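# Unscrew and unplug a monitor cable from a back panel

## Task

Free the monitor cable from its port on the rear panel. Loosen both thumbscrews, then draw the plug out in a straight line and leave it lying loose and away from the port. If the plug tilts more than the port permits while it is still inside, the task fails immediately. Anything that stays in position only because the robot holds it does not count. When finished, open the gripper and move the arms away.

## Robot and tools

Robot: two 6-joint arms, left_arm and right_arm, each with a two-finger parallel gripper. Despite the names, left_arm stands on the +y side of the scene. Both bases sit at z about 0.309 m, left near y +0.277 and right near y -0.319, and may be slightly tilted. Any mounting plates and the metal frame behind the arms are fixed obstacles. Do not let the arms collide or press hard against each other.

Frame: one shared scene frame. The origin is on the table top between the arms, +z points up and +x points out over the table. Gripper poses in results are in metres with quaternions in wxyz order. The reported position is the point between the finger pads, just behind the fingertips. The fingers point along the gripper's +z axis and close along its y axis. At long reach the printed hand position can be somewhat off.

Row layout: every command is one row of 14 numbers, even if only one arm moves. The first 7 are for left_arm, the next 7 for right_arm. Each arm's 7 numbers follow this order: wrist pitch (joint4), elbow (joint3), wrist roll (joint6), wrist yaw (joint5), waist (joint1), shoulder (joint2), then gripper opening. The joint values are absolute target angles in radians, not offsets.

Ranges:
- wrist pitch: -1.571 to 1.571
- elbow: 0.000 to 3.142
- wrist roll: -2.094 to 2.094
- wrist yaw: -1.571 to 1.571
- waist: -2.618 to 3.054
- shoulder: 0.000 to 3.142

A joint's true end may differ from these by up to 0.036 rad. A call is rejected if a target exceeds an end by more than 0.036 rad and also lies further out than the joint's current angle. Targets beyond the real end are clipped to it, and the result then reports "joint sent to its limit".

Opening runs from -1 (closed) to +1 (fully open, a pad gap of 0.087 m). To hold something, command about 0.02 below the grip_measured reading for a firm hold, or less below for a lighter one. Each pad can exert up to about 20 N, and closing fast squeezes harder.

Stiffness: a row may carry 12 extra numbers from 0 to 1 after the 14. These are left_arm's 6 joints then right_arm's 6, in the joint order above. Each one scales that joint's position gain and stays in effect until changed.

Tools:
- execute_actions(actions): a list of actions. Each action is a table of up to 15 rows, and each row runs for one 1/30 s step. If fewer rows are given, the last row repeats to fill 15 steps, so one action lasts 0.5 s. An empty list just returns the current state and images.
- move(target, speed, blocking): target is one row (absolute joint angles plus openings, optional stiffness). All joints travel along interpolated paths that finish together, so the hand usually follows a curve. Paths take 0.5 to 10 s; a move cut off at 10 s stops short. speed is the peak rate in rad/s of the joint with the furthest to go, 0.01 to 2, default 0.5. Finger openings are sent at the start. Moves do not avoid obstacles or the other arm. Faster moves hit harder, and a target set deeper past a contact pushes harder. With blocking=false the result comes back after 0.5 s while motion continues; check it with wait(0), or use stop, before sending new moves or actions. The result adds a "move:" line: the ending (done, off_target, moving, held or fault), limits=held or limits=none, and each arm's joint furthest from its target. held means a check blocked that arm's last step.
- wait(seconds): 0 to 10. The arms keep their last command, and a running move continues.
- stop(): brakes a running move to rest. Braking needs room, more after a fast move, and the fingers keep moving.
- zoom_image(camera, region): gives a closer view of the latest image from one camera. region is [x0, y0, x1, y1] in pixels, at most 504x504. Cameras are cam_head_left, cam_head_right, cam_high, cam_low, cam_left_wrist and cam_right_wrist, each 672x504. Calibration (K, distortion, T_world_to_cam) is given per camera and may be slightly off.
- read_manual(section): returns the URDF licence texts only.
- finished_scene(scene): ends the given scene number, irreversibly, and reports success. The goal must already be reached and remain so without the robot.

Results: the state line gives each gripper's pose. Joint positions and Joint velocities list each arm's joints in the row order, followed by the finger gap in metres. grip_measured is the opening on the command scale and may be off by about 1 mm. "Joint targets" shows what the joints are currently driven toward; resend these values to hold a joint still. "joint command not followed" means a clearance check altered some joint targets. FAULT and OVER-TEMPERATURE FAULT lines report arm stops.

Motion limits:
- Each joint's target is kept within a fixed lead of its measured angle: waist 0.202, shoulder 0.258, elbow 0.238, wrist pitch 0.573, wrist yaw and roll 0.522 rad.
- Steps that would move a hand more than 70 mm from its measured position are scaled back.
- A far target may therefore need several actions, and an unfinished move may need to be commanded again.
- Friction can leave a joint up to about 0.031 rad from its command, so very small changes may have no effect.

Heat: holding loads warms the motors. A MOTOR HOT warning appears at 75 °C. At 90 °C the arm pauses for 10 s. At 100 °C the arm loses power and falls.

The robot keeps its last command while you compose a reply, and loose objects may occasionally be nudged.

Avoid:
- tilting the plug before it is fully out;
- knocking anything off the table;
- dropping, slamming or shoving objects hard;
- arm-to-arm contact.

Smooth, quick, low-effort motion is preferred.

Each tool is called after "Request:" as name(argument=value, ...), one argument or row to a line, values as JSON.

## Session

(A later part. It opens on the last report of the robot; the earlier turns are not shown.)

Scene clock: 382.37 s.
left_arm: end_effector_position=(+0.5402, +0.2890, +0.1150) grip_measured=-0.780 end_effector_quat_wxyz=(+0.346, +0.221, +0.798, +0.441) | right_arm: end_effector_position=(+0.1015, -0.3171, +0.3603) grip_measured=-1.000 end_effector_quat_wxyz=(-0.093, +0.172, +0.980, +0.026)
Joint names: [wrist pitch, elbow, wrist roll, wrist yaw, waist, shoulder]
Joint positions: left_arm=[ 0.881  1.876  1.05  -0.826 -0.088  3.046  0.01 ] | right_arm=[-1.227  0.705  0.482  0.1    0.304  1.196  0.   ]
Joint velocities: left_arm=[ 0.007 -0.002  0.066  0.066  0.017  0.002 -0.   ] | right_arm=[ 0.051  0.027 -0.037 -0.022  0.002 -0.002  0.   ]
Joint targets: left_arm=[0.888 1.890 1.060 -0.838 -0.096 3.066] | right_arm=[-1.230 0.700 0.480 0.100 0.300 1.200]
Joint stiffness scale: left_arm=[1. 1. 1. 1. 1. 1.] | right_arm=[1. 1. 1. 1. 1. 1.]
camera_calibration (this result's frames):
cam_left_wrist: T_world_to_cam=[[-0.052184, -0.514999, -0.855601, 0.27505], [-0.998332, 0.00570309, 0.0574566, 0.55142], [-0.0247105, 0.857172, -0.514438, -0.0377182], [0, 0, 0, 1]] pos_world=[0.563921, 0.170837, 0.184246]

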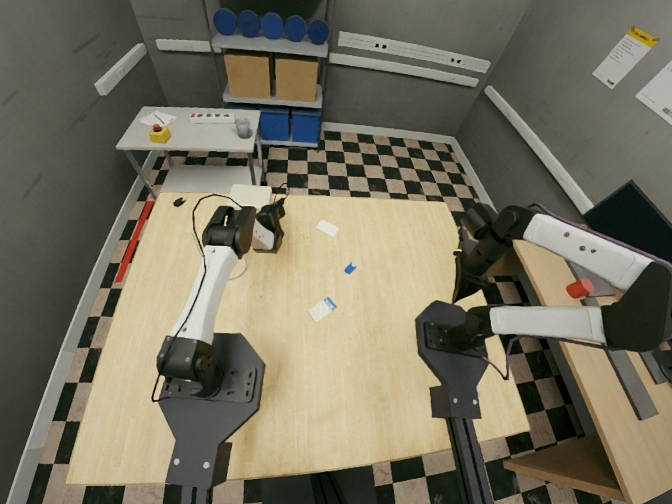

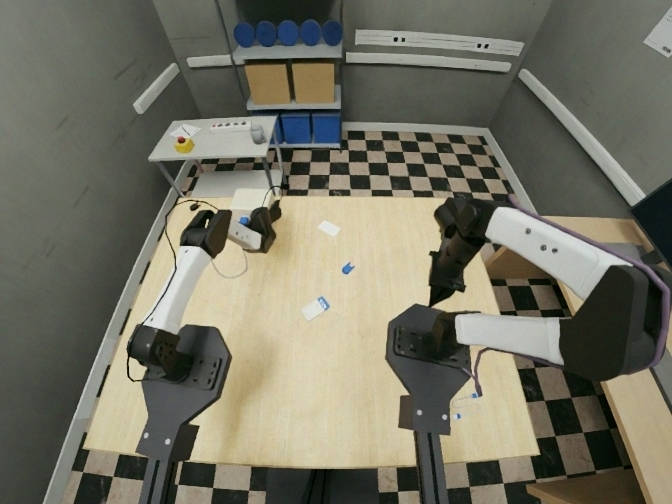

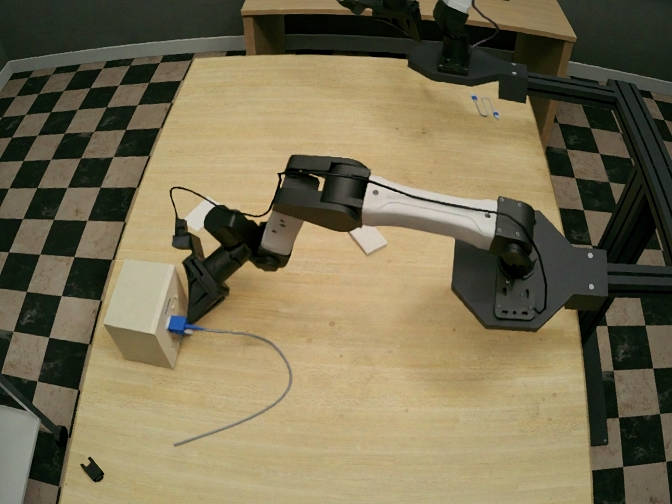

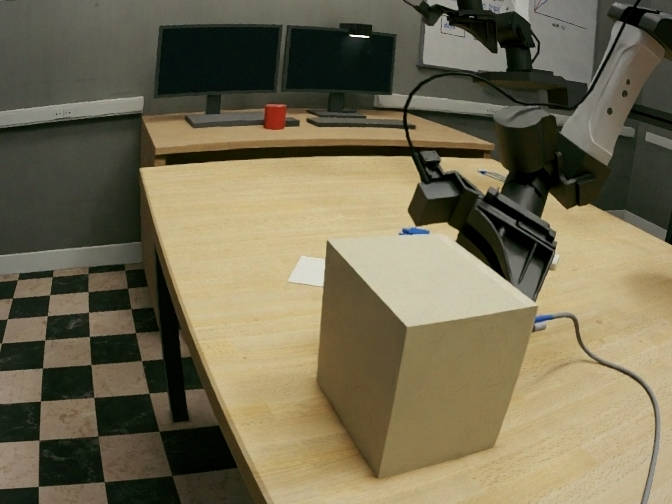

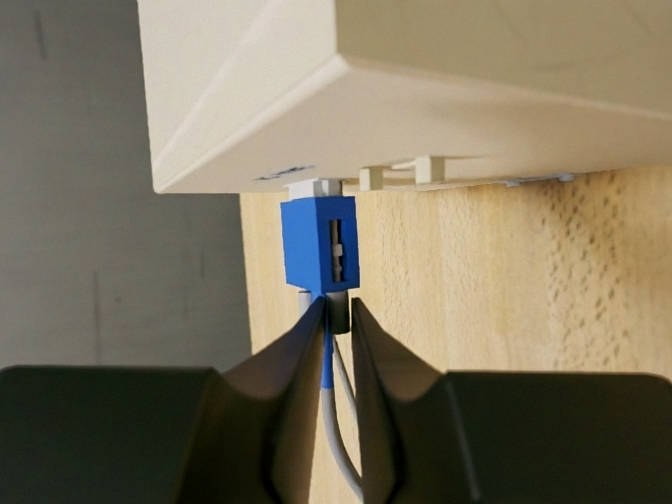

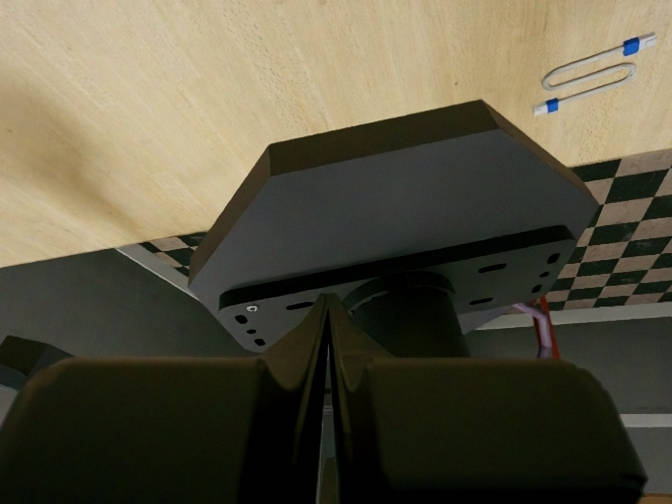

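Request:
execute_actions(
  actions=[
    [[0.888,1.89,1.06,-0.838,-0.0965,3.06,-0.83,-1.23,0.7,0.48,0.1,0.3,1.2,-1],[0.888,1.89,1.06,-0.838,-0.0965,3.06,-0.83,-1.23,0.7,0.48,0.1,0.3,1.2,-1],[0.888,1.89,1.06,-0.838,-0.0965,3.06,-0.85,-1.23,0.7,0.48,0.1,0.3,1.2,-1],[0.888,1.89,1.06,-0.838,-0.0965,3.06,-0.9,-1.23,0.7,0.48,0.1,0.3,1.2,-1],[0.888,1.89,1.06,-0.838,-0.0965,3.06,-0.9,-1.23,0.7,0.48,0.1,0.3,1.2,-1],[0.888,1.89,1.06,-0.838,-0.0965,3.06,-0.9,-1.23,0.7,0.48,0.1,0.3,1.2,-1],[0.888,1.89,1.06,-0.838,-0.0965,3.06,-0.9,-1.23,0.7,0.48,0.1,0.3,1.2,-1],[0.784,1.806,0.937,-0.77,-0.071,2.98,-0.9,-1.23,0.7,0.48,0.1,0.3,1.2,-1]],
    [[0.704,1.767,0.836,-0.72,-0.058,2.924,-0.9,-1.23,0.7,0.48,0.1,0.3,1.2,-1],[0.704,1.767,0.836,-0.72,-0.058,2.924,-0.9,-1.23,0.7,0.48,0.1,0.3,1.2,-1],[0.704,1.767,0.836,-0.72,-0.058,2.924,-0.9,-1.23,0.7,0.48,0.1,0.3,1.2,-1],[0.704,1.767,0.836,-0.72,-0.058,2.924,-0.9,-1.23,0.7,0.48,0.1,0.3,1.2,-1],[0.704,1.767,0.836,-0.72,-0.058,2.924,-0.9,-1.23,0.7,0.48,0.1,0.3,1.2,-1],[0.704,1.767,0.836,-0.72,-0.058,2.924,-0.9,-1.23,0.7,0.48,0.1,0.3,1.2,-1],[0.704,1.767,0.836,-0.72,-0.058,2.924,-0.9,-1.23,0.7,0.48,0.1,0.3,1.2,-1],[0.633,1.733,0.7465,-0.6625,-0.044,2.875,-0.9,-1.23,0.7,0.48,0.1,0.3,1.2,-1]],
    [[0.568,1.709,0.665,-0.601,-0.027,2.832,-0.9,-1.23,0.7,0.48,0.1,0.3,1.2,-1],[0.568,1.709,0.665,-0.601,-0.027,2.832,-0.9,-1.23,0.7,0.48,0.1,0.3,1.2,-1],[0.568,1.709,0.665,-0.601,-0.027,2.832,-0.9,-1.23,0.7,0.48,0.1,0.3,1.2,-1],[0.568,1.709,0.665,-0.601,-0.027,2.832,-0.9,-1.23,0.7,0.48,0.1,0.3,1.2,-1],[0.568,1.709,0.665,-0.601,-0.027,2.832,-0.9,-1.23,0.7,0.48,0.1,0.3,1.2,-1],[0.568,1.709,0.665,-0.601,-0.027,2.832,-0.9,-1.23,0.7,0.48,0.1,0.3,1.2,-1],[0.568,1.709,0.665,-0.601,-0.027,2.832,-0.9,-1.23,0.7,0.48,0.1,0.3,1.2,-1],[0.51,1.692,0.592,-0.5396,-0.0047,2.794,-0.9,-1.23,0.7,0.48,0.1,0.3,1.2,-1]],
    [[0.458,1.68,0.5248,-0.4696,0.0159,2.761,-0.9,-1.23,0.7,0.48,0.1,0.3,1.2,-1],[0.458,1.68,0.5248,-0.4696,0.0159,2.761,-0.9,-1.23,0.7,0.48,0.1,0.3,1.2,-1],[0.458,1.68,0.5248,-0.4696,0.0159,2.761,-0.9,-1.23,0.7,0.48,0.1,0.3,1.2,-1],[0.458,1.68,0.5248,-0.4696,0.0159,2.761,-0.9,-1.23,0.7,0.48,0.1,0.3,1.2,-1],[0.458,1.68,0.5248,-0.4696,0.0159,2.761,-0.9,-1.23,0.7,0.48,0.1,0.3,1.2,-1],[0.458,1.68,0.5248,-0.4696,0.0159,2.761,-0.9,-1.23,0.7,0.48,0.1,0.3,1.2,-1],[0.458,1.68,0.5248,-0.4696,0.0159,2.761,-0.9,-1.23,0.7,0.48,0.1,0.3,1.2,-1],[0.412,1.672,0.4625,-0.397,0.038,2.732,-0.9,-1.23,0.7,0.48,0.1,0.3,1.2,-1]],
    [[0.37,1.676,0.4051,-0.322,0.0615,2.709,-0.9,-1.23,0.7,0.48,0.1,0.3,1.2,-1],[0.37,1.676,0.4051,-0.322,0.0615,2.709,-0.9,-1.23,0.7,0.48,0.1,0.3,1.2,-1],[0.37,1.676,0.4051,-0.322,0.0615,2.709,-0.9,-1.23,0.7,0.48,0.1,0.3,1.2,-1],[0.37,1.676,0.4051,-0.322,0.0615,2.709,-0.9,-1.23,0.7,0.48,0.1,0.3,1.2,-1],[0.37,1.676,0.4051,-0.322,0.0615,2.709,-0.9,-1.23,0.7,0.48,0.1,0.3,1.2,-1],[0.37,1.676,0.4051,-0.322,0.0615,2.709,-0.9,-1.23,0.7,0.48,0.1,0.3,1.2,-1],[0.37,1.676,0.4051,-0.322,0.0615,2.709,-0.9,-1.23,0.7,0.48,0.1,0.3,1.2,-1],[0.37,1.676,0.4051,-0.322,0.0615,2.709,-0.9,-1.23,0.7,0.48,0.1,0.3,1.2,-1],[0.37,1.676,0.4051,-0.322,0.0615,2.709,-0.9,-1.23,0.7,0.48,0.1,0.3,1.2,-1],[0.37,1.676,0.4051,-0.322,0.0615,2.709,-0.9,-1.23,0.7,0.48,0.1,0.3,1.2,-1],[0.385,1.69,0.411,-0.337,0.052,2.72,-0.78,-1.23,0.7,0.48,0.1,0.3,1.2,-1]],
  ],
)

Scene clock: 387.07 s.
left_arm: end_effector_position=(+0.5417, +0.2917, +0.1181) grip_measured=-0.780 end_effector_quat_wxyz=(+0.375, +0.103, +0.910, +0.142) | right_arm: end_effector_position=(+0.1015, -0.3171, +0.3603) grip_measured=-1.000 end_effector_quat_wxyz=(-0.093, +0.172, +0.980, +0.026)
Joint names: [wrist pitch, elbow, wrist roll, wrist yaw, waist, shoulder]
Joint positions: left_arm=[ 0.386  1.691  0.415 -0.337  0.05   2.718  0.01 ] | right_arm=[-1.227  0.705  0.482  0.1    0.304  1.196  0.   ]
Joint velocities: left_arm=[-0.022  0.002 -0.022  0.007  0.002  0.007 -0.   ] | right_arm=[-0.007 -0.012 -0.051 -0.066 -0.002 -0.002  0.   ]
Joint targets: left_arm=[0.385 1.690 0.411 -0.337 0.052 2.720] | right_arm=[-1.230 0.700 0.480 0.100 0.300 1.200]
Joint stiffness scale: left_arm=[1. 1. 1. 1. 1. 1.] | right_arm=[1. 1. 1. 1. 1. 1.]
camera_calibration (this result's frames):
cam_left_wrist: T_world_to_cam=[[-0.0861509, -0.939059, -0.332787, 0.359546], [-0.993483, 0.0559544, 0.0992979, 0.530467], [-0.0746257, 0.339173, -0.937759, 0.189709], [0, 0, 0, 1]] pos_world=[0.572143, 0.243608, 0.244879]

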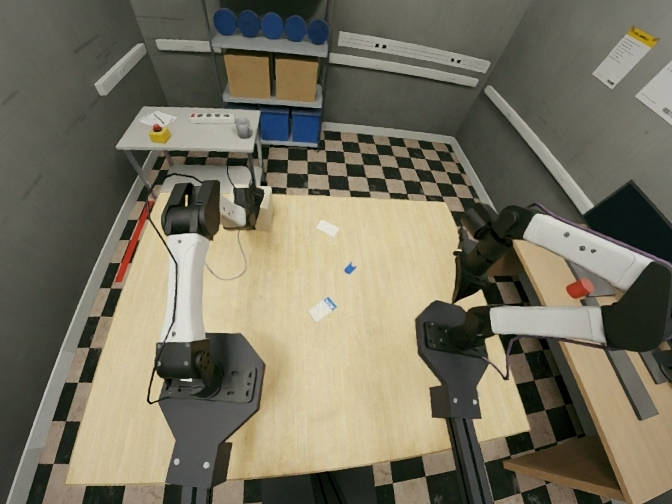

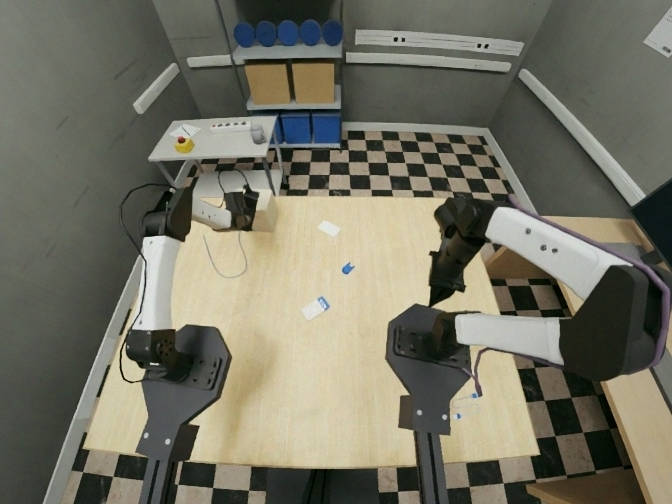

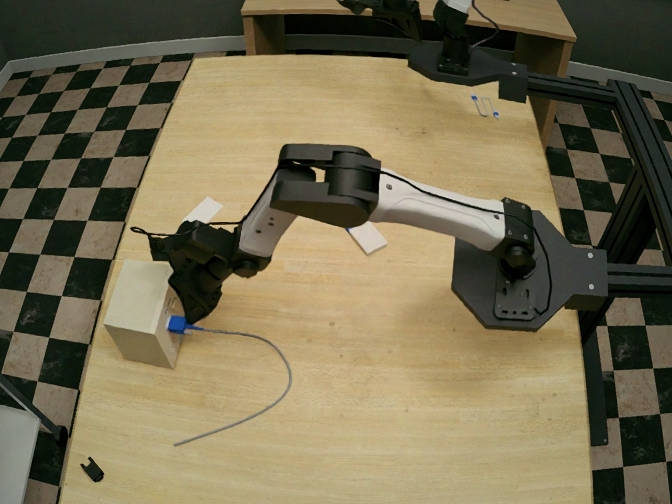

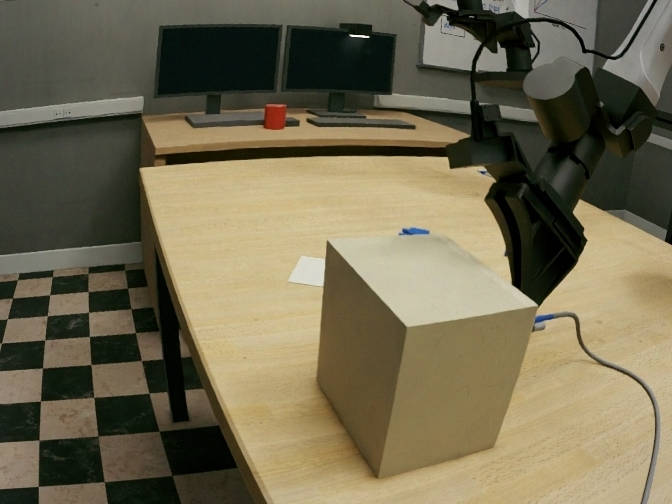

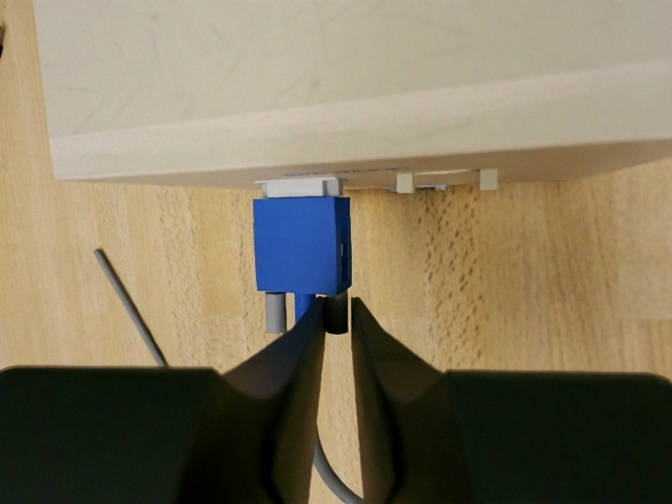

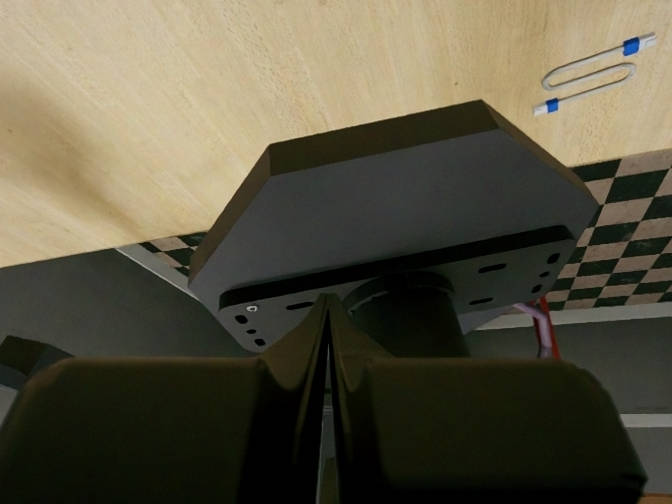

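Request:
execute_actions(
  actions=[
    [[0.435,1.709,0.4735,-0.424,0.019,2.756,-0.76,-1.23,0.7,0.48,0.1,0.3,1.2,-1],[0.435,1.709,0.4735,-0.424,0.019,2.756,-0.76,-1.23,0.7,0.48,0.1,0.3,1.2,-1],[0.435,1.709,0.4735,-0.424,0.019,2.756,-0.76,-1.23,0.7,0.48,0.1,0.3,1.2,-1],[0.435,1.709,0.4735,-0.424,0.019,2.756,-0.76,-1.23,0.7,0.48,0.1,0.3,1.2,-1],[0.435,1.709,0.4735,-0.424,0.019,2.756,-0.76,-1.23,0.7,0.48,0.1,0.3,1.2,-1],[0.435,1.709,0.4735,-0.424,0.019,2.756,-0.76,-1.23,0.7,0.48,0.1,0.3,1.2,-1],[0.435,1.709,0.4735,-0.424,0.019,2.756,-0.76,-1.23,0.7,0.48,0.1,0.3,1.2,-1],[0.485,1.716,0.537,-0.499,-0.004,2.783,-0.75,-1.23,0.7,0.48,0.1,0.3,1.2,-1]],
    [[0.537,1.729,0.604,-0.567,-0.025,2.816,-0.74,-1.23,0.7,0.48,0.1,0.3,1.2,-1],[0.537,1.729,0.604,-0.567,-0.025,2.816,-0.74,-1.23,0.7,0.48,0.1,0.3,1.2,-1],[0.537,1.729,0.604,-0.567,-0.025,2.816,-0.74,-1.23,0.7,0.48,0.1,0.3,1.2,-1],[0.537,1.729,0.604,-0.567,-0.025,2.816,-0.74,-1.23,0.7,0.48,0.1,0.3,1.2,-1],[0.537,1.729,0.604,-0.567,-0.025,2.816,-0.74,-1.23,0.7,0.48,0.1,0.3,1.2,-1],[0.537,1.729,0.604,-0.567,-0.025,2.816,-0.74,-1.23,0.7,0.48,0.1,0.3,1.2,-1],[0.537,1.729,0.604,-0.567,-0.025,2.816,-0.74,-1.23,0.7,0.48,0.1,0.3,1.2,-1],[0.593,1.743,0.677,-0.625,-0.042,2.855,-0.74,-1.23,0.7,0.48,0.1,0.3,1.2,-1]],
    [[0.657,1.767,0.7585,-0.6865,-0.059,2.898,-0.74,-1.23,0.7,0.48,0.1,0.3,1.2,-1],[0.657,1.767,0.7585,-0.6865,-0.059,2.898,-0.74,-1.23,0.7,0.48,0.1,0.3,1.2,-1],[0.657,1.767,0.7585,-0.6865,-0.059,2.898,-0.74,-1.23,0.7,0.48,0.1,0.3,1.2,-1],[0.657,1.767,0.7585,-0.6865,-0.059,2.898,-0.74,-1.23,0.7,0.48,0.1,0.3,1.2,-1],[0.657,1.767,0.7585,-0.6865,-0.059,2.898,-0.74,-1.23,0.7,0.48,0.1,0.3,1.2,-1],[0.657,1.767,0.7585,-0.6865,-0.059,2.898,-0.74,-1.23,0.7,0.48,0.1,0.3,1.2,-1],[0.657,1.767,0.7585,-0.6865,-0.059,2.898,-0.74,-1.23,0.7,0.48,0.1,0.3,1.2,-1],[0.727,1.8,0.849,-0.744,-0.0736,2.948,-0.74,-1.23,0.7,0.48,0.1,0.3,1.2,-1]],
    [[0.804,1.84,0.949,-0.794,-0.086,3.003,-0.74,-1.23,0.7,0.48,0.1,0.3,1.2,-1],[0.804,1.84,0.949,-0.794,-0.086,3.003,-0.74,-1.23,0.7,0.48,0.1,0.3,1.2,-1],[0.804,1.84,0.949,-0.794,-0.086,3.003,-0.74,-1.23,0.7,0.48,0.1,0.3,1.2,-1],[0.804,1.84,0.949,-0.794,-0.086,3.003,-0.74,-1.23,0.7,0.48,0.1,0.3,1.2,-1],[0.804,1.84,0.949,-0.794,-0.086,3.003,-0.74,-1.23,0.7,0.48,0.1,0.3,1.2,-1],[0.804,1.84,0.949,-0.794,-0.086,3.003,-0.74,-1.23,0.7,0.48,0.1,0.3,1.2,-1],[0.804,1.84,0.949,-0.794,-0.086,3.003,-0.74,-1.23,0.7,0.48,0.1,0.3,1.2,-1],[0.888,1.89,1.06,-0.838,-0.0965,3.063,-0.74,-1.23,0.7,0.48,0.1,0.3,1.2,-1]],
  ],
)

Request:
execute_actions(
  actions=[],
)

Scene clock: 390.57 s.
left_arm: end_effector_position=(+0.5405, +0.2881, +0.1150) grip_measured=-0.740 end_effector_quat_wxyz=(+0.348, +0.217, +0.800, +0.438) | right_arm: end_effector_position=(+0.1015, -0.3171, +0.3603) grip_measured=-1.000 end_effector_quat_wxyz=(-0.093, +0.172, +0.980, +0.026)
Joint names: [wrist pitch, elbow, wrist roll, wrist yaw, waist, shoulder]
Joint positions: left_arm=[ 0.873  1.875  1.033 -0.826 -0.089  3.043  0.011] | right_arm=[-1.227  0.705  0.482  0.1    0.304  1.196  0.   ]
Joint velocities: left_arm=[ 0.081 -0.007  0.183  0.066 -0.012 -0.027  0.002] | right_arm=[-0.051  0.002  0.037  0.007 -0.017  0.002  0.   ]
Joint targets: left_arm=[0.888 1.890 1.060 -0.838 -0.097 3.063] | right_arm=[-1.230 0.700 0.480 0.100 0.300 1.200]
Joint stiffness scale: left_arm=[1. 1. 1. 1. 1. 1.] | right_arm=[1. 1. 1. 1. 1. 1.]
camera_calibration (this result's frames):
cam_left_wrist: T_world_to_cam=[[-0.0464521, -0.525191, -0.849715, 0.273795], [-0.998593, 0.00264921, 0.0529535, 0.553226], [-0.0255597, 0.85098, -0.524576, -0.0335942], [0, 0, 0, 1]] pos_world=[0.564307, 0.170917, 0.18573]

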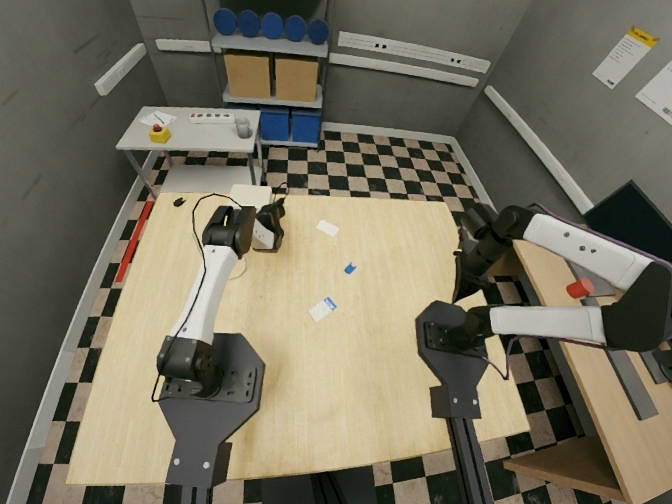

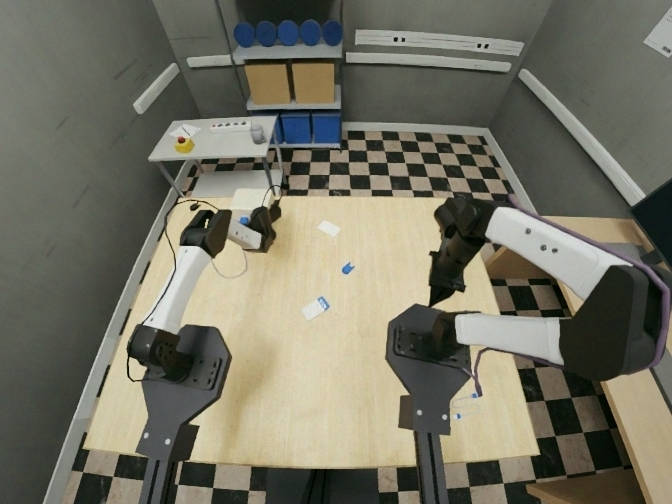

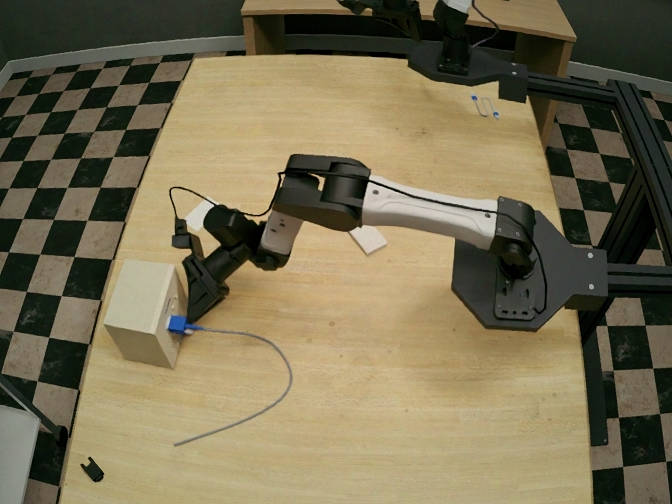

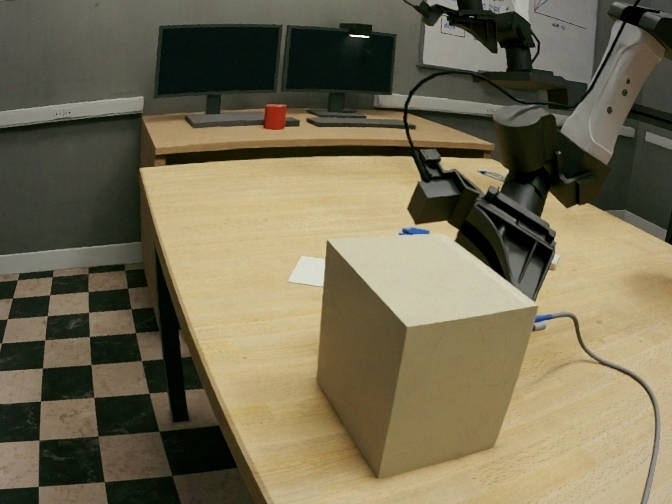

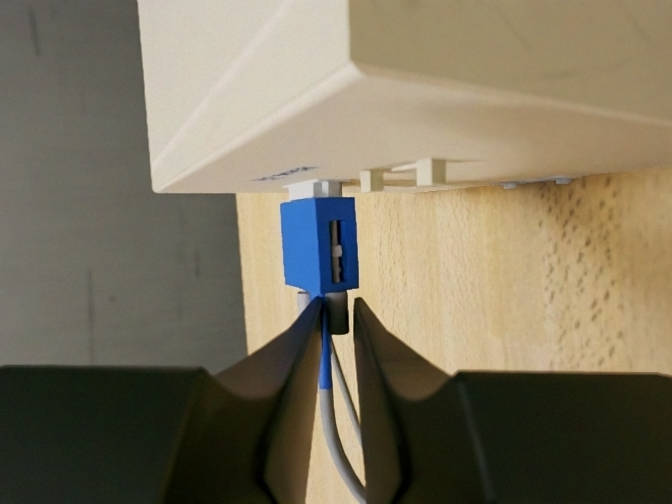

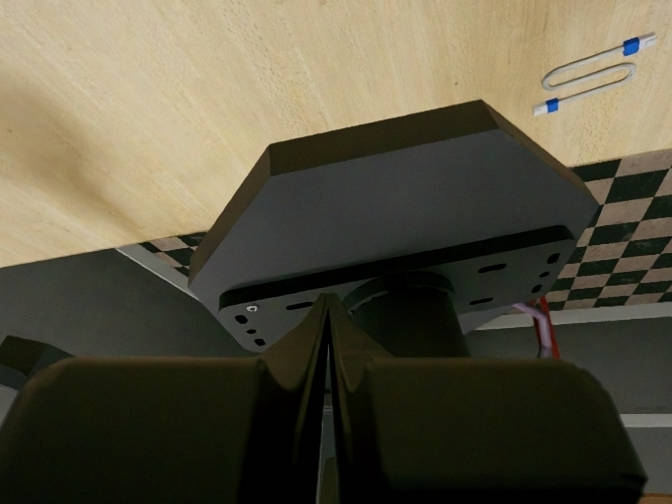

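Scene clock: 390.57 s.
left_arm: end_effector_position=(+0.5405, +0.2881, +0.1150) grip_measured=-0.740 end_effector_quat_wxyz=(+0.348, +0.217, +0.800, +0.438) | right_arm: end_effector_position=(+0.1015, -0.3171, +0.3603) grip_measured=-1.000 end_effector_quat_wxyz=(-0.093, +0.172, +0.980, +0.026)
Joint names: [wrist pitch, elbow, wrist roll, wrist yaw, waist, shoulder]
Joint positions: left_arm=[ 0.873  1.875  1.033 -0.826 -0.089  3.043  0.011] | right_arm=[-1.227  0.705  0.482  0.1    0.304  1.196  0.   ]
Joint velocities: left_arm=[ 0.081 -0.007  0.183  0.066 -0.012 -0.027  0.002] | right_arm=[-0.051  0.002  0.037  0.007 -0.017  0.002  0.   ]
Joint targets: left_arm=[0.888 1.890 1.060 -0.838 -0.097 3.063] | right_arm=[-1.230 0.700 0.480 0.100 0.300 1.200]
Joint stiffness scale: left_arm=[1. 1. 1. 1. 1. 1.] | right_arm=[1. 1. 1. 1. 1. 1.]
camera_calibration (this result's frames):
cam_left_wrist: T_world_to_cam=[[-0.0464521, -0.525191, -0.849715, 0.273795], [-0.998593, 0.00264921, 0.0529535, 0.553226], [-0.0255597, 0.85098, -0.524576, -0.0335942], [0, 0, 0, 1]] pos_world=[0.564307, 0.170917, 0.18573]

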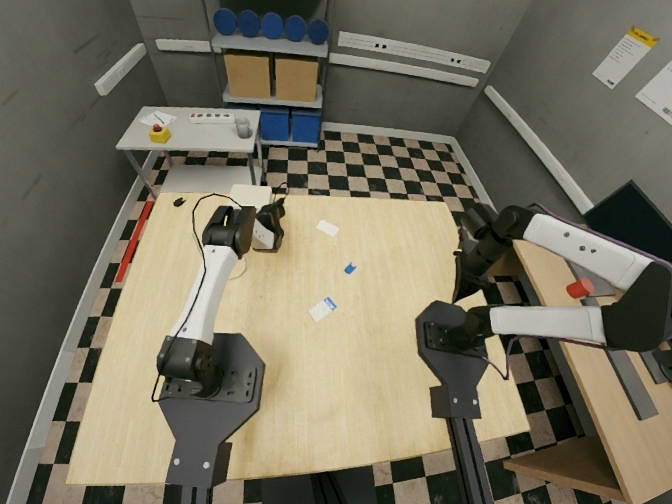

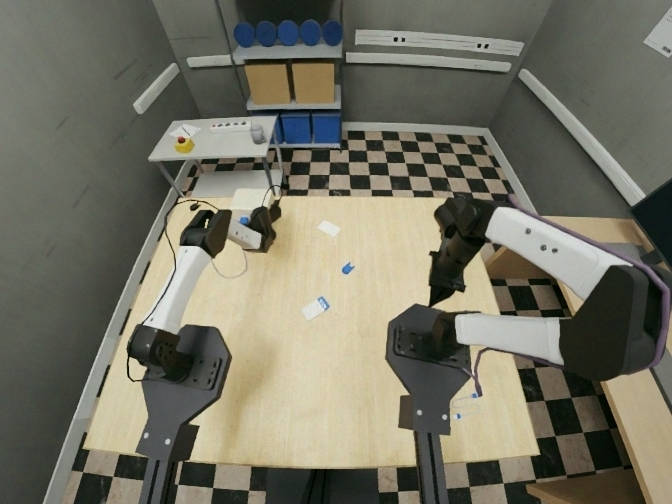

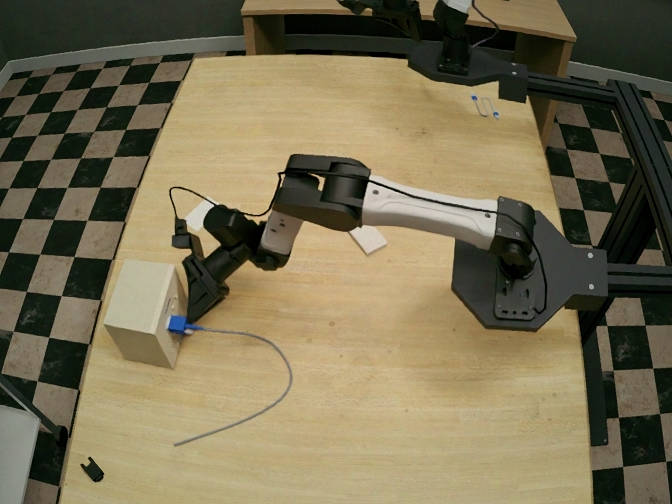

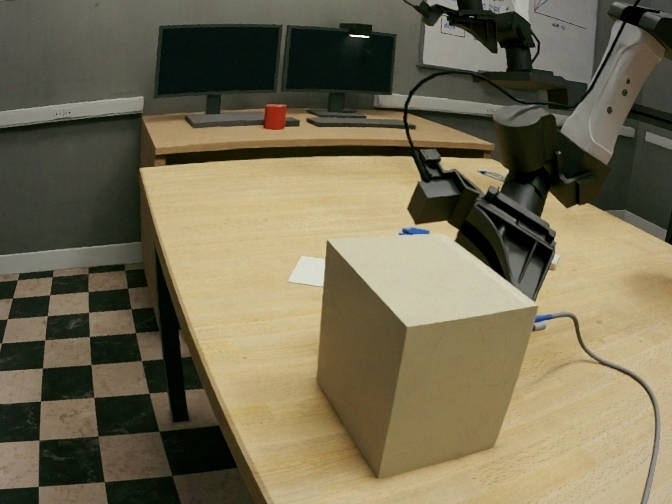

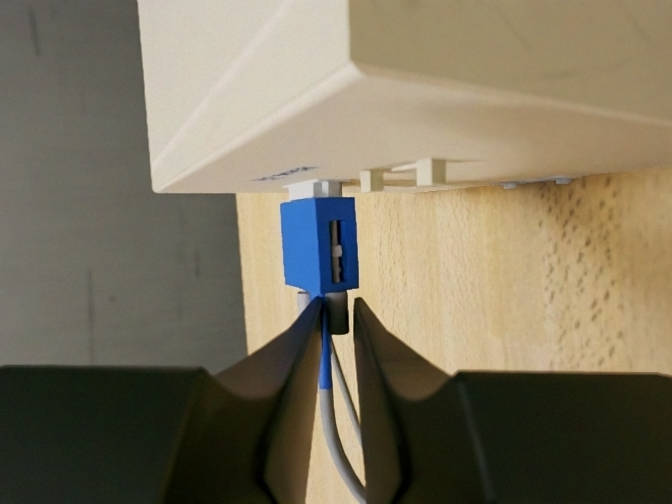

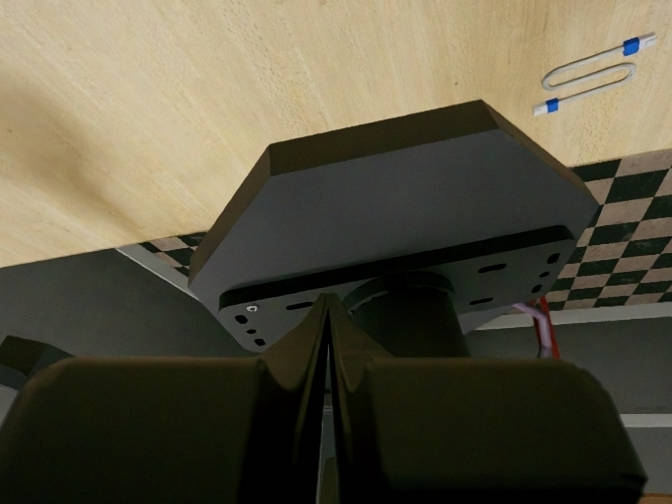

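Request:
execute_actions(
  actions=[
    [[0.888,1.89,1.06,-0.838,-0.0965,3.06,-0.8,-1.23,0.7,0.48,0.1,0.3,1.2,-1],[0.888,1.89,1.06,-0.838,-0.0965,3.06,-0.83,-1.23,0.7,0.48,0.1,0.3,1.2,-1],[0.888,1.89,1.06,-0.838,-0.0965,3.06,-0.83,-1.23,0.7,0.48,0.1,0.3,1.2,-1],[0.888,1.89,1.06,-0.838,-0.0965,3.06,-0.85,-1.23,0.7,0.48,0.1,0.3,1.2,-1],[0.888,1.89,1.06,-0.838,-0.0965,3.06,-0.9,-1.23,0.7,0.48,0.1,0.3,1.2,-1],[0.888,1.89,1.06,-0.838,-0.0965,3.06,-0.9,-1.23,0.7,0.48,0.1,0.3,1.2,-1],[0.888,1.89,1.06,-0.838,-0.0965,3.06,-0.9,-1.23,0.7,0.48,0.1,0.3,1.2,-1],[0.784,1.806,0.937,-0.77,-0.071,2.98,-0.9,-1.23,0.7,0.48,0.1,0.3,1.2,-1]],
    [[0.704,1.767,0.836,-0.72,-0.058,2.924,-0.9,-1.23,0.7,0.48,0.1,0.3,1.2,-1],[0.704,1.767,0.836,-0.72,-0.058,2.924,-0.9,-1.23,0.7,0.48,0.1,0.3,1.2,-1],[0.704,1.767,0.836,-0.72,-0.058,2.924,-0.9,-1.23,0.7,0.48,0.1,0.3,1.2,-1],[0.704,1.767,0.836,-0.72,-0.058,2.924,-0.9,-1.23,0.7,0.48,0.1,0.3,1.2,-1],[0.704,1.767,0.836,-0.72,-0.058,2.924,-0.9,-1.23,0.7,0.48,0.1,0.3,1.2,-1],[0.704,1.767,0.836,-0.72,-0.058,2.924,-0.9,-1.23,0.7,0.48,0.1,0.3,1.2,-1],[0.704,1.767,0.836,-0.72,-0.058,2.924,-0.9,-1.23,0.7,0.48,0.1,0.3,1.2,-1],[0.633,1.733,0.7465,-0.6625,-0.044,2.875,-0.9,-1.23,0.7,0.48,0.1,0.3,1.2,-1]],
    [[0.568,1.709,0.665,-0.601,-0.027,2.832,-0.9,-1.23,0.7,0.48,0.1,0.3,1.2,-1],[0.568,1.709,0.665,-0.601,-0.027,2.832,-0.9,-1.23,0.7,0.48,0.1,0.3,1.2,-1],[0.568,1.709,0.665,-0.601,-0.027,2.832,-0.9,-1.23,0.7,0.48,0.1,0.3,1.2,-1],[0.568,1.709,0.665,-0.601,-0.027,2.832,-0.9,-1.23,0.7,0.48,0.1,0.3,1.2,-1],[0.568,1.709,0.665,-0.601,-0.027,2.832,-0.9,-1.23,0.7,0.48,0.1,0.3,1.2,-1],[0.568,1.709,0.665,-0.601,-0.027,2.832,-0.9,-1.23,0.7,0.48,0.1,0.3,1.2,-1],[0.568,1.709,0.665,-0.601,-0.027,2.832,-0.9,-1.23,0.7,0.48,0.1,0.3,1.2,-1],[0.51,1.692,0.592,-0.5396,-0.0047,2.794,-0.9,-1.23,0.7,0.48,0.1,0.3,1.2,-1]],
    [[0.458,1.68,0.5248,-0.4696,0.0159,2.761,-0.9,-1.23,0.7,0.48,0.1,0.3,1.2,-1],[0.458,1.68,0.5248,-0.4696,0.0159,2.761,-0.9,-1.23,0.7,0.48,0.1,0.3,1.2,-1],[0.458,1.68,0.5248,-0.4696,0.0159,2.761,-0.9,-1.23,0.7,0.48,0.1,0.3,1.2,-1],[0.458,1.68,0.5248,-0.4696,0.0159,2.761,-0.9,-1.23,0.7,0.48,0.1,0.3,1.2,-1],[0.458,1.68,0.5248,-0.4696,0.0159,2.761,-0.9,-1.23,0.7,0.48,0.1,0.3,1.2,-1],[0.458,1.68,0.5248,-0.4696,0.0159,2.761,-0.9,-1.23,0.7,0.48,0.1,0.3,1.2,-1],[0.458,1.68,0.5248,-0.4696,0.0159,2.761,-0.9,-1.23,0.7,0.48,0.1,0.3,1.2,-1],[0.412,1.672,0.4625,-0.397,0.038,2.732,-0.9,-1.23,0.7,0.48,0.1,0.3,1.2,-1]],
    [[0.37,1.676,0.4051,-0.322,0.0615,2.709,-0.9,-1.23,0.7,0.48,0.1,0.3,1.2,-1],[0.37,1.676,0.4051,-0.322,0.0615,2.709,-0.9,-1.23,0.7,0.48,0.1,0.3,1.2,-1],[0.37,1.676,0.4051,-0.322,0.0615,2.709,-0.9,-1.23,0.7,0.48,0.1,0.3,1.2,-1],[0.37,1.676,0.4051,-0.322,0.0615,2.709,-0.9,-1.23,0.7,0.48,0.1,0.3,1.2,-1],[0.37,1.676,0.4051,-0.322,0.0615,2.709,-0.9,-1.23,0.7,0.48,0.1,0.3,1.2,-1],[0.37,1.676,0.4051,-0.322,0.0615,2.709,-0.9,-1.23,0.7,0.48,0.1,0.3,1.2,-1],[0.37,1.676,0.4051,-0.322,0.0615,2.709,-0.9,-1.23,0.7,0.48,0.1,0.3,1.2,-1],[0.37,1.676,0.4051,-0.322,0.0615,2.709,-0.9,-1.23,0.7,0.48,0.1,0.3,1.2,-1],[0.37,1.676,0.4051,-0.322,0.0615,2.709,-0.9,-1.23,0.7,0.48,0.1,0.3,1.2,-1],[0.37,1.676,0.4051,-0.322,0.0615,2.709,-0.9,-1.23,0.7,0.48,0.1,0.3,1.2,-1],[0.385,1.69,0.411,-0.337,0.052,2.72,-0.77,-1.23,0.7,0.48,0.1,0.3,1.2,-1]],
    [[0.44,1.709,0.48,-0.424,0.019,2.756,-0.76,-1.23,0.7,0.48,0.1,0.3,1.2,-1],[0.44,1.709,0.48,-0.424,0.019,2.756,-0.76,-1.23,0.7,0.48,0.1,0.3,1.2,-1],[0.44,1.709,0.48,-0.424,0.019,2.756,-0.76,-1.23,0.7,0.48,0.1,0.3,1.2,-1],[0.44,1.709,0.48,-0.424,0.019,2.756,-0.76,-1.23,0.7,0.48,0.1,0.3,1.2,-1],[0.44,1.709,0.48,-0.424,0.019,2.756,-0.76,-1.23,0.7,0.48,0.1,0.3,1.2,-1],[0.44,1.709,0.48,-0.424,0.019,2.756,-0.76,-1.23,0.7,0.48,0.1,0.3,1.2,-1],[0.44,1.709,0.48,-0.424,0.019,2.756,-0.76,-1.23,0.7,0.48,0.1,0.3,1.2,-1],[0.491,1.716,0.547,-0.499,-0.004,2.783,-0.75,-1.23,0.7,0.48,0.1,0.3,1.2,-1]],
    [[0.544,1.729,0.615,-0.567,-0.025,2.816,-0.74,-1.23,0.7,0.48,0.1,0.3,1.2,-1],[0.544,1.729,0.615,-0.567,-0.025,2.816,-0.74,-1.23,0.7,0.48,0.1,0.3,1.2,-1],[0.544,1.729,0.615,-0.567,-0.025,2.816,-0.74,-1.23,0.7,0.48,0.1,0.3,1.2,-1],[0.544,1.729,0.615,-0.567,-0.025,2.816,-0.74,-1.23,0.7,0.48,0.1,0.3,1.2,-1],[0.544,1.729,0.615,-0.567,-0.025,2.816,-0.74,-1.23,0.7,0.48,0.1,0.3,1.2,-1],[0.544,1.729,0.615,-0.567,-0.025,2.816,-0.74,-1.23,0.7,0.48,0.1,0.3,1.2,-1],[0.544,1.729,0.615,-0.567,-0.025,2.816,-0.74,-1.23,0.7,0.48,0.1,0.3,1.2,-1],[0.6,1.743,0.69,-0.625,-0.042,2.855,-0.74,-1.23,0.7,0.48,0.1,0.3,1.2,-1]],
    [[0.665,1.767,0.772,-0.6865,-0.059,2.898,-0.74,-1.23,0.7,0.48,0.1,0.3,1.2,-1],[0.665,1.767,0.772,-0.6865,-0.059,2.898,-0.74,-1.23,0.7,0.48,0.1,0.3,1.2,-1],[0.665,1.767,0.772,-0.6865,-0.059,2.898,-0.74,-1.23,0.7,0.48,0.1,0.3,1.2,-1],[0.665,1.767,0.772,-0.6865,-0.059,2.898,-0.74,-1.23,0.7,0.48,0.1,0.3,1.2,-1],[0.665,1.767,0.772,-0.6865,-0.059,2.898,-0.74,-1.23,0.7,0.48,0.1,0.3,1.2,-1],[0.665,1.767,0.772,-0.6865,-0.059,2.898,-0.74,-1.23,0.7,0.48,0.1,0.3,1.2,-1],[0.665,1.767,0.772,-0.6865,-0.059,2.898,-0.74,-1.23,0.7,0.48,0.1,0.3,1.2,-1],[0.736,1.8,0.864,-0.744,-0.0736,2.948,-0.74,-1.23,0.7,0.48,0.1,0.3,1.2,-1]],
    [[0.814,1.84,0.966,-0.794,-0.086,3.003,-0.74,-1.23,0.7,0.48,0.1,0.3,1.2,-1],[0.814,1.84,0.966,-0.794,-0.086,3.003,-0.74,-1.23,0.7,0.48,0.1,0.3,1.2,-1],[0.814,1.84,0.966,-0.794,-0.086,3.003,-0.74,-1.23,0.7,0.48,0.1,0.3,1.2,-1],[0.814,1.84,0.966,-0.794,-0.086,3.003,-0.74,-1.23,0.7,0.48,0.1,0.3,1.2,-1],[0.814,1.84,0.966,-0.794,-0.086,3.003,-0.74,-1.23,0.7,0.48,0.1,0.3,1.2,-1],[0.888,1.84,1.06,-0.794,-0.086,3.003,-0.74,-1.23,0.7,0.48,0.1,0.3,1.2,-1],[0.888,1.84,1.06,-0.794,-0.086,3.003,-0.74,-1.23,0.7,0.48,0.1,0.3,1.2,-1],[0.888,1.89,1.06,-0.838,-0.0965,3.063,-0.74,-1.23,0.7,0.48,0.1,0.3,1.2,-1]],
  ],
)

Scene clock: 399.20 s.
left_arm: end_effector_position=(+0.5402, +0.2865, +0.1144) grip_measured=-0.740 end_effector_quat_wxyz=(+0.348, +0.221, +0.799, +0.437) | right_arm: end_effector_position=(+0.1015, -0.3171, +0.3603) grip_measured=-1.000 end_effector_quat_wxyz=(-0.093, +0.172, +0.980, +0.026)
Joint names: [wrist pitch, elbow, wrist roll, wrist yaw, waist, shoulder]
Joint positions: left_arm=[ 0.876  1.874  1.04  -0.823 -0.091  3.044  0.011] | right_arm=[-1.227  0.705  0.482  0.1    0.304  1.196  0.   ]
Joint velocities: left_arm=[ 0.007 -0.022  0.125 -0.095 -0.007  0.017  0.   ] | right_arm=[-0.066  0.012  0.007  0.066 -0.007 -0.017  0.   ]
Joint targets: left_arm=[0.888 1.890 1.060 -0.838 -0.096 3.063] | right_arm=[-1.230 0.700 0.480 0.100 0.300 1.200]
Joint stiffness scale: left_arm=[1. 1. 1. 1. 1. 1.] | right_arm=[1. 1. 1. 1. 1. 1.]
camera_calibration (this result's frames):
cam_left_wrist: T_world_to_cam=[[-0.0535454, -0.521374, -0.851647, 0.275355], [-0.99834, 0.0098334, 0.0567485, 0.550368], [-0.0212126, 0.853272, -0.521035, -0.0359576], [0, 0, 0, 1]] pos_world=[0.563436, 0.168833, 0.184537]

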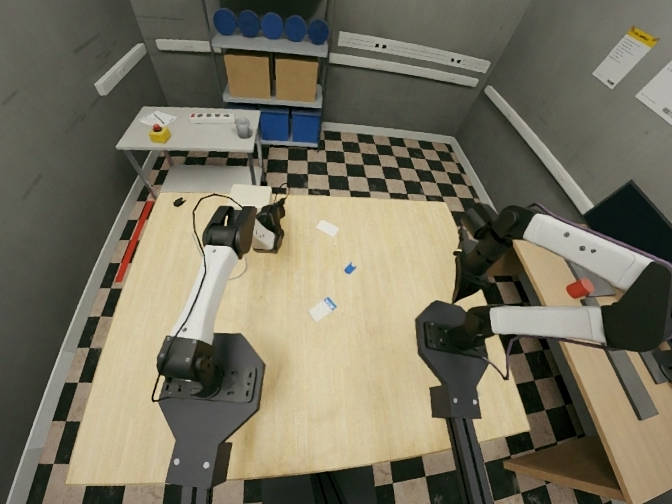

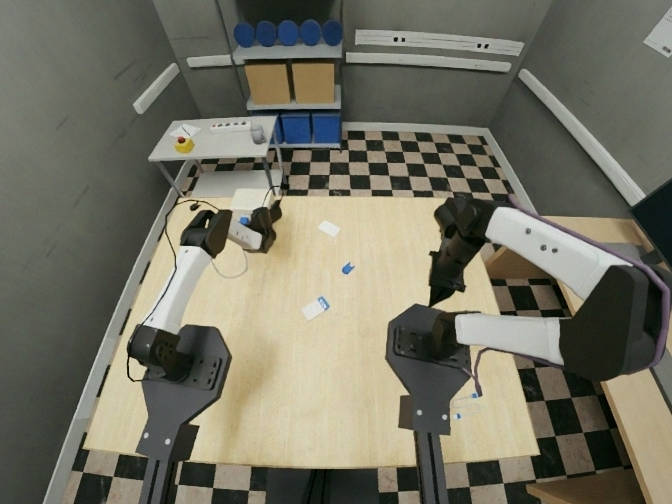

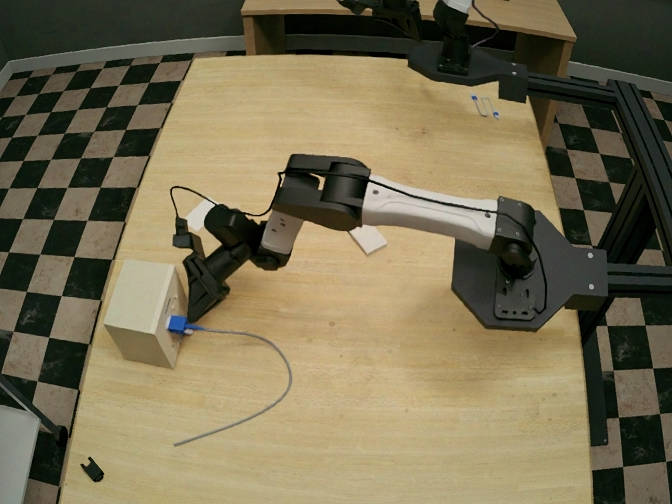

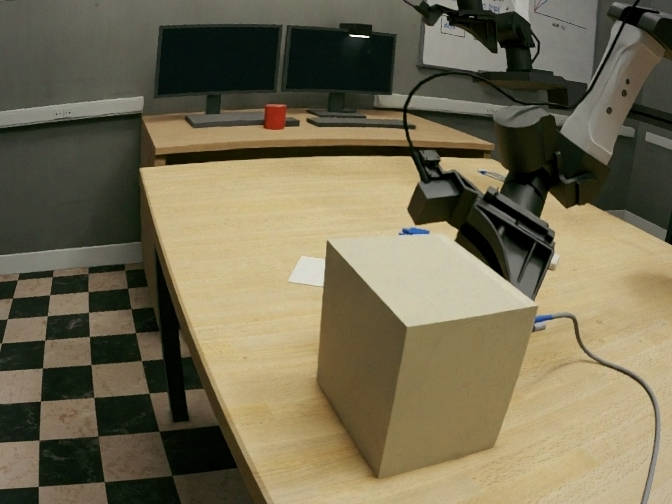

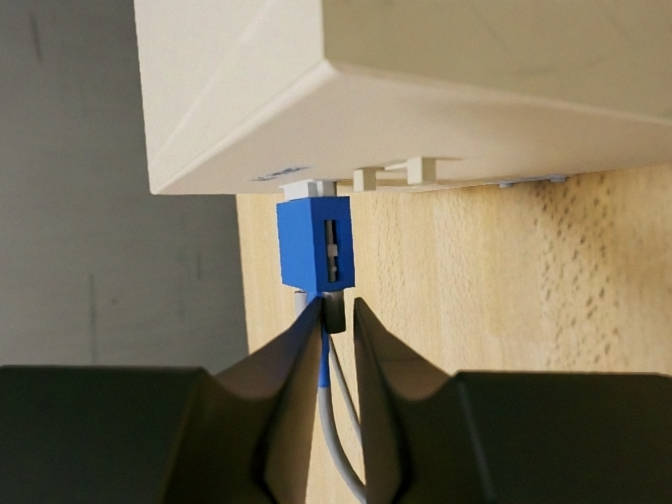

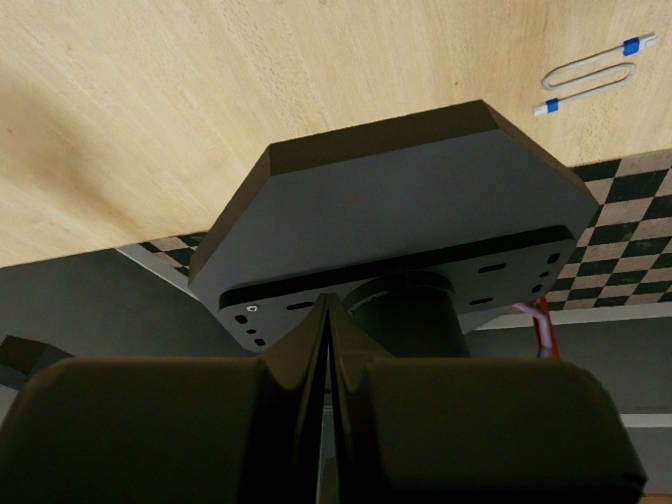

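Request:
execute_actions(
  actions=[
    [[0.888,1.895,1.06,-0.84,-0.077,3.05,-0.74,-1.23,0.7,0.48,0.1,0.3,1.2,-1]],
  ],
)

Scene clock: 399.87 s.
left_arm: end_effector_position=(+0.5399, +0.2896, +0.1155) grip_measured=-0.740 end_effector_quat_wxyz=(+0.345, +0.222, +0.798, +0.442) | right_arm: end_effector_position=(+0.1015, -0.3171, +0.3603) grip_measured=-1.000 end_effector_quat_wxyz=(-0.093, +0.172, +0.980, +0.026)
Joint names: [wrist pitch, elbow, wrist roll, wrist yaw, waist, shoulder]
Joint positions: left_arm=[ 0.882  1.874  1.053 -0.828 -0.087  3.045  0.011] | right_arm=[-1.227  0.705  0.482  0.1    0.304  1.196  0.   ]
Joint velocities: left_arm=[-0.022 -0.012 -0.022 -0.066  0.002 -0.002 -0.001] | right_arm=[-0.007  0.002  0.037  0.051 -0.007  0.012  0.   ]
Joint targets: left_arm=[0.888 1.895 1.060 -0.840 -0.077 3.050] | right_arm=[-1.230 0.700 0.480 0.100 0.300 1.200]
Joint stiffness scale: left_arm=[1. 1. 1. 1. 1. 1.] | right_arm=[1. 1. 1. 1. 1. 1.]
camera_calibration (this result's frames):
cam_left_wrist: T_world_to_cam=[[-0.0526562, -0.512585, -0.85702, 0.275441], [-0.998266, 0.00439126, 0.058708, 0.551243], [-0.0263295, 0.858625, -0.511927, -0.037861], [0, 0, 0, 1]] pos_world=[0.563793, 0.171275, 0.184314]

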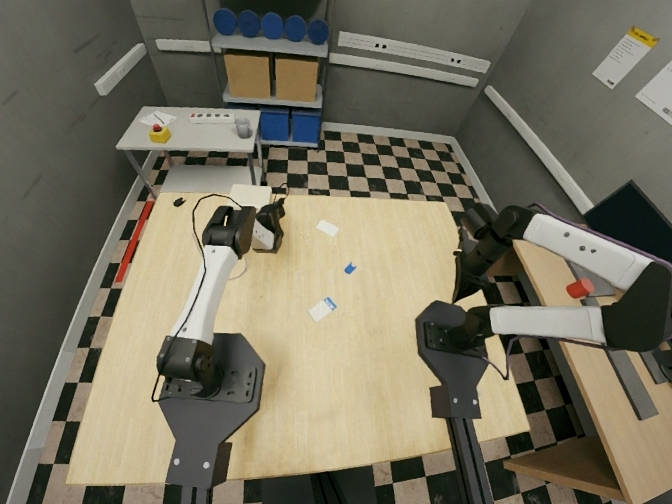

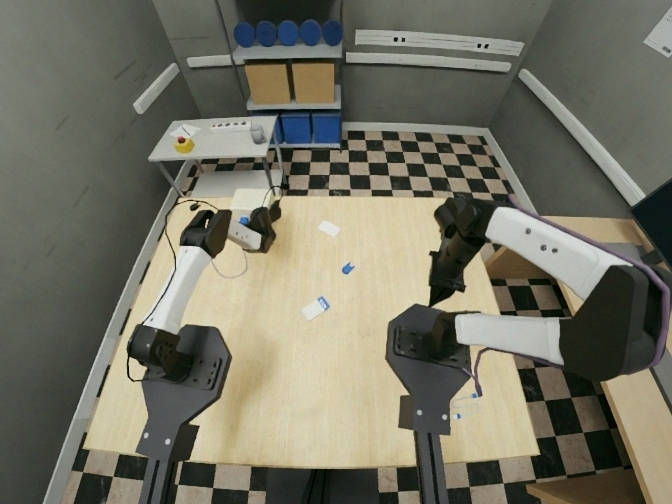

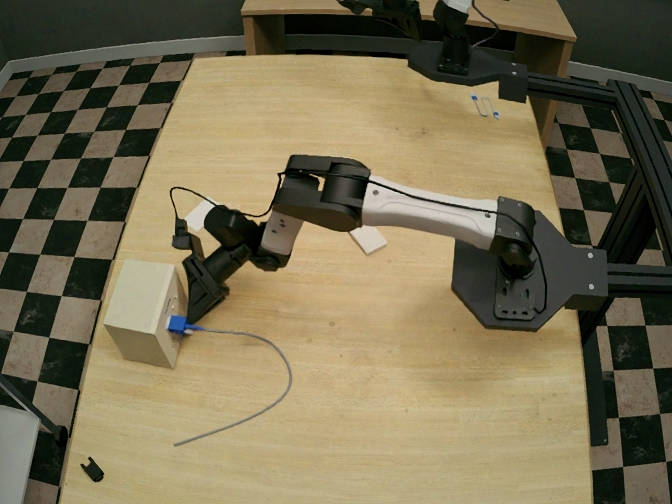

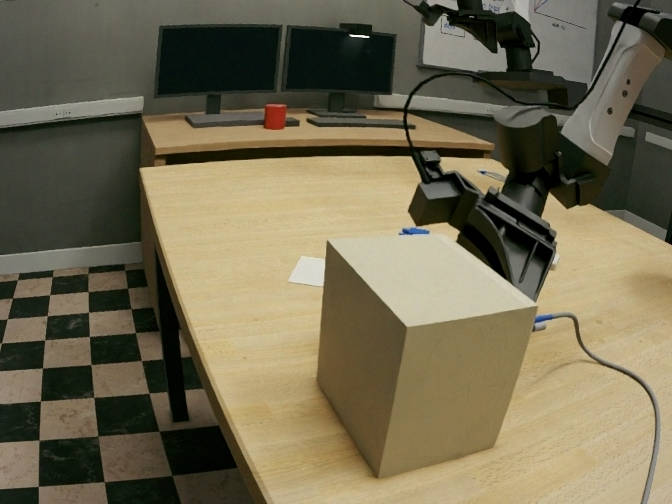

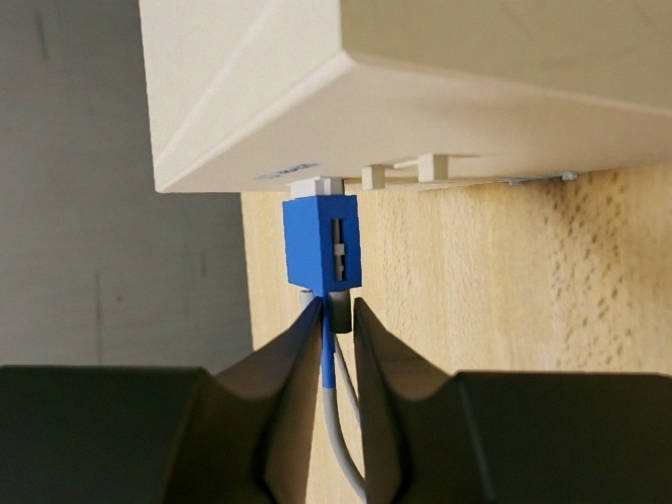

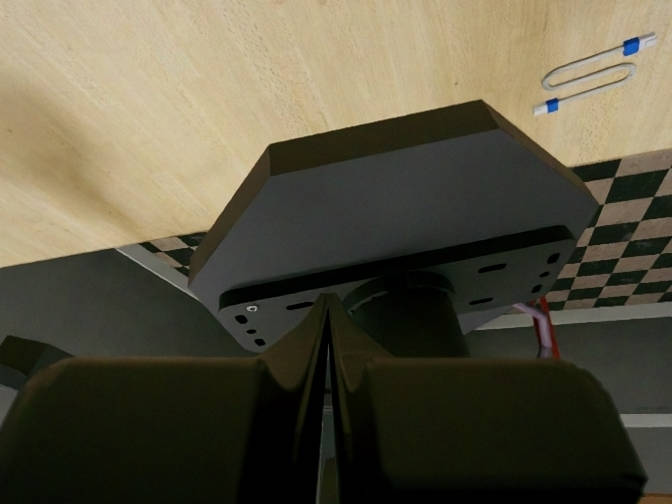

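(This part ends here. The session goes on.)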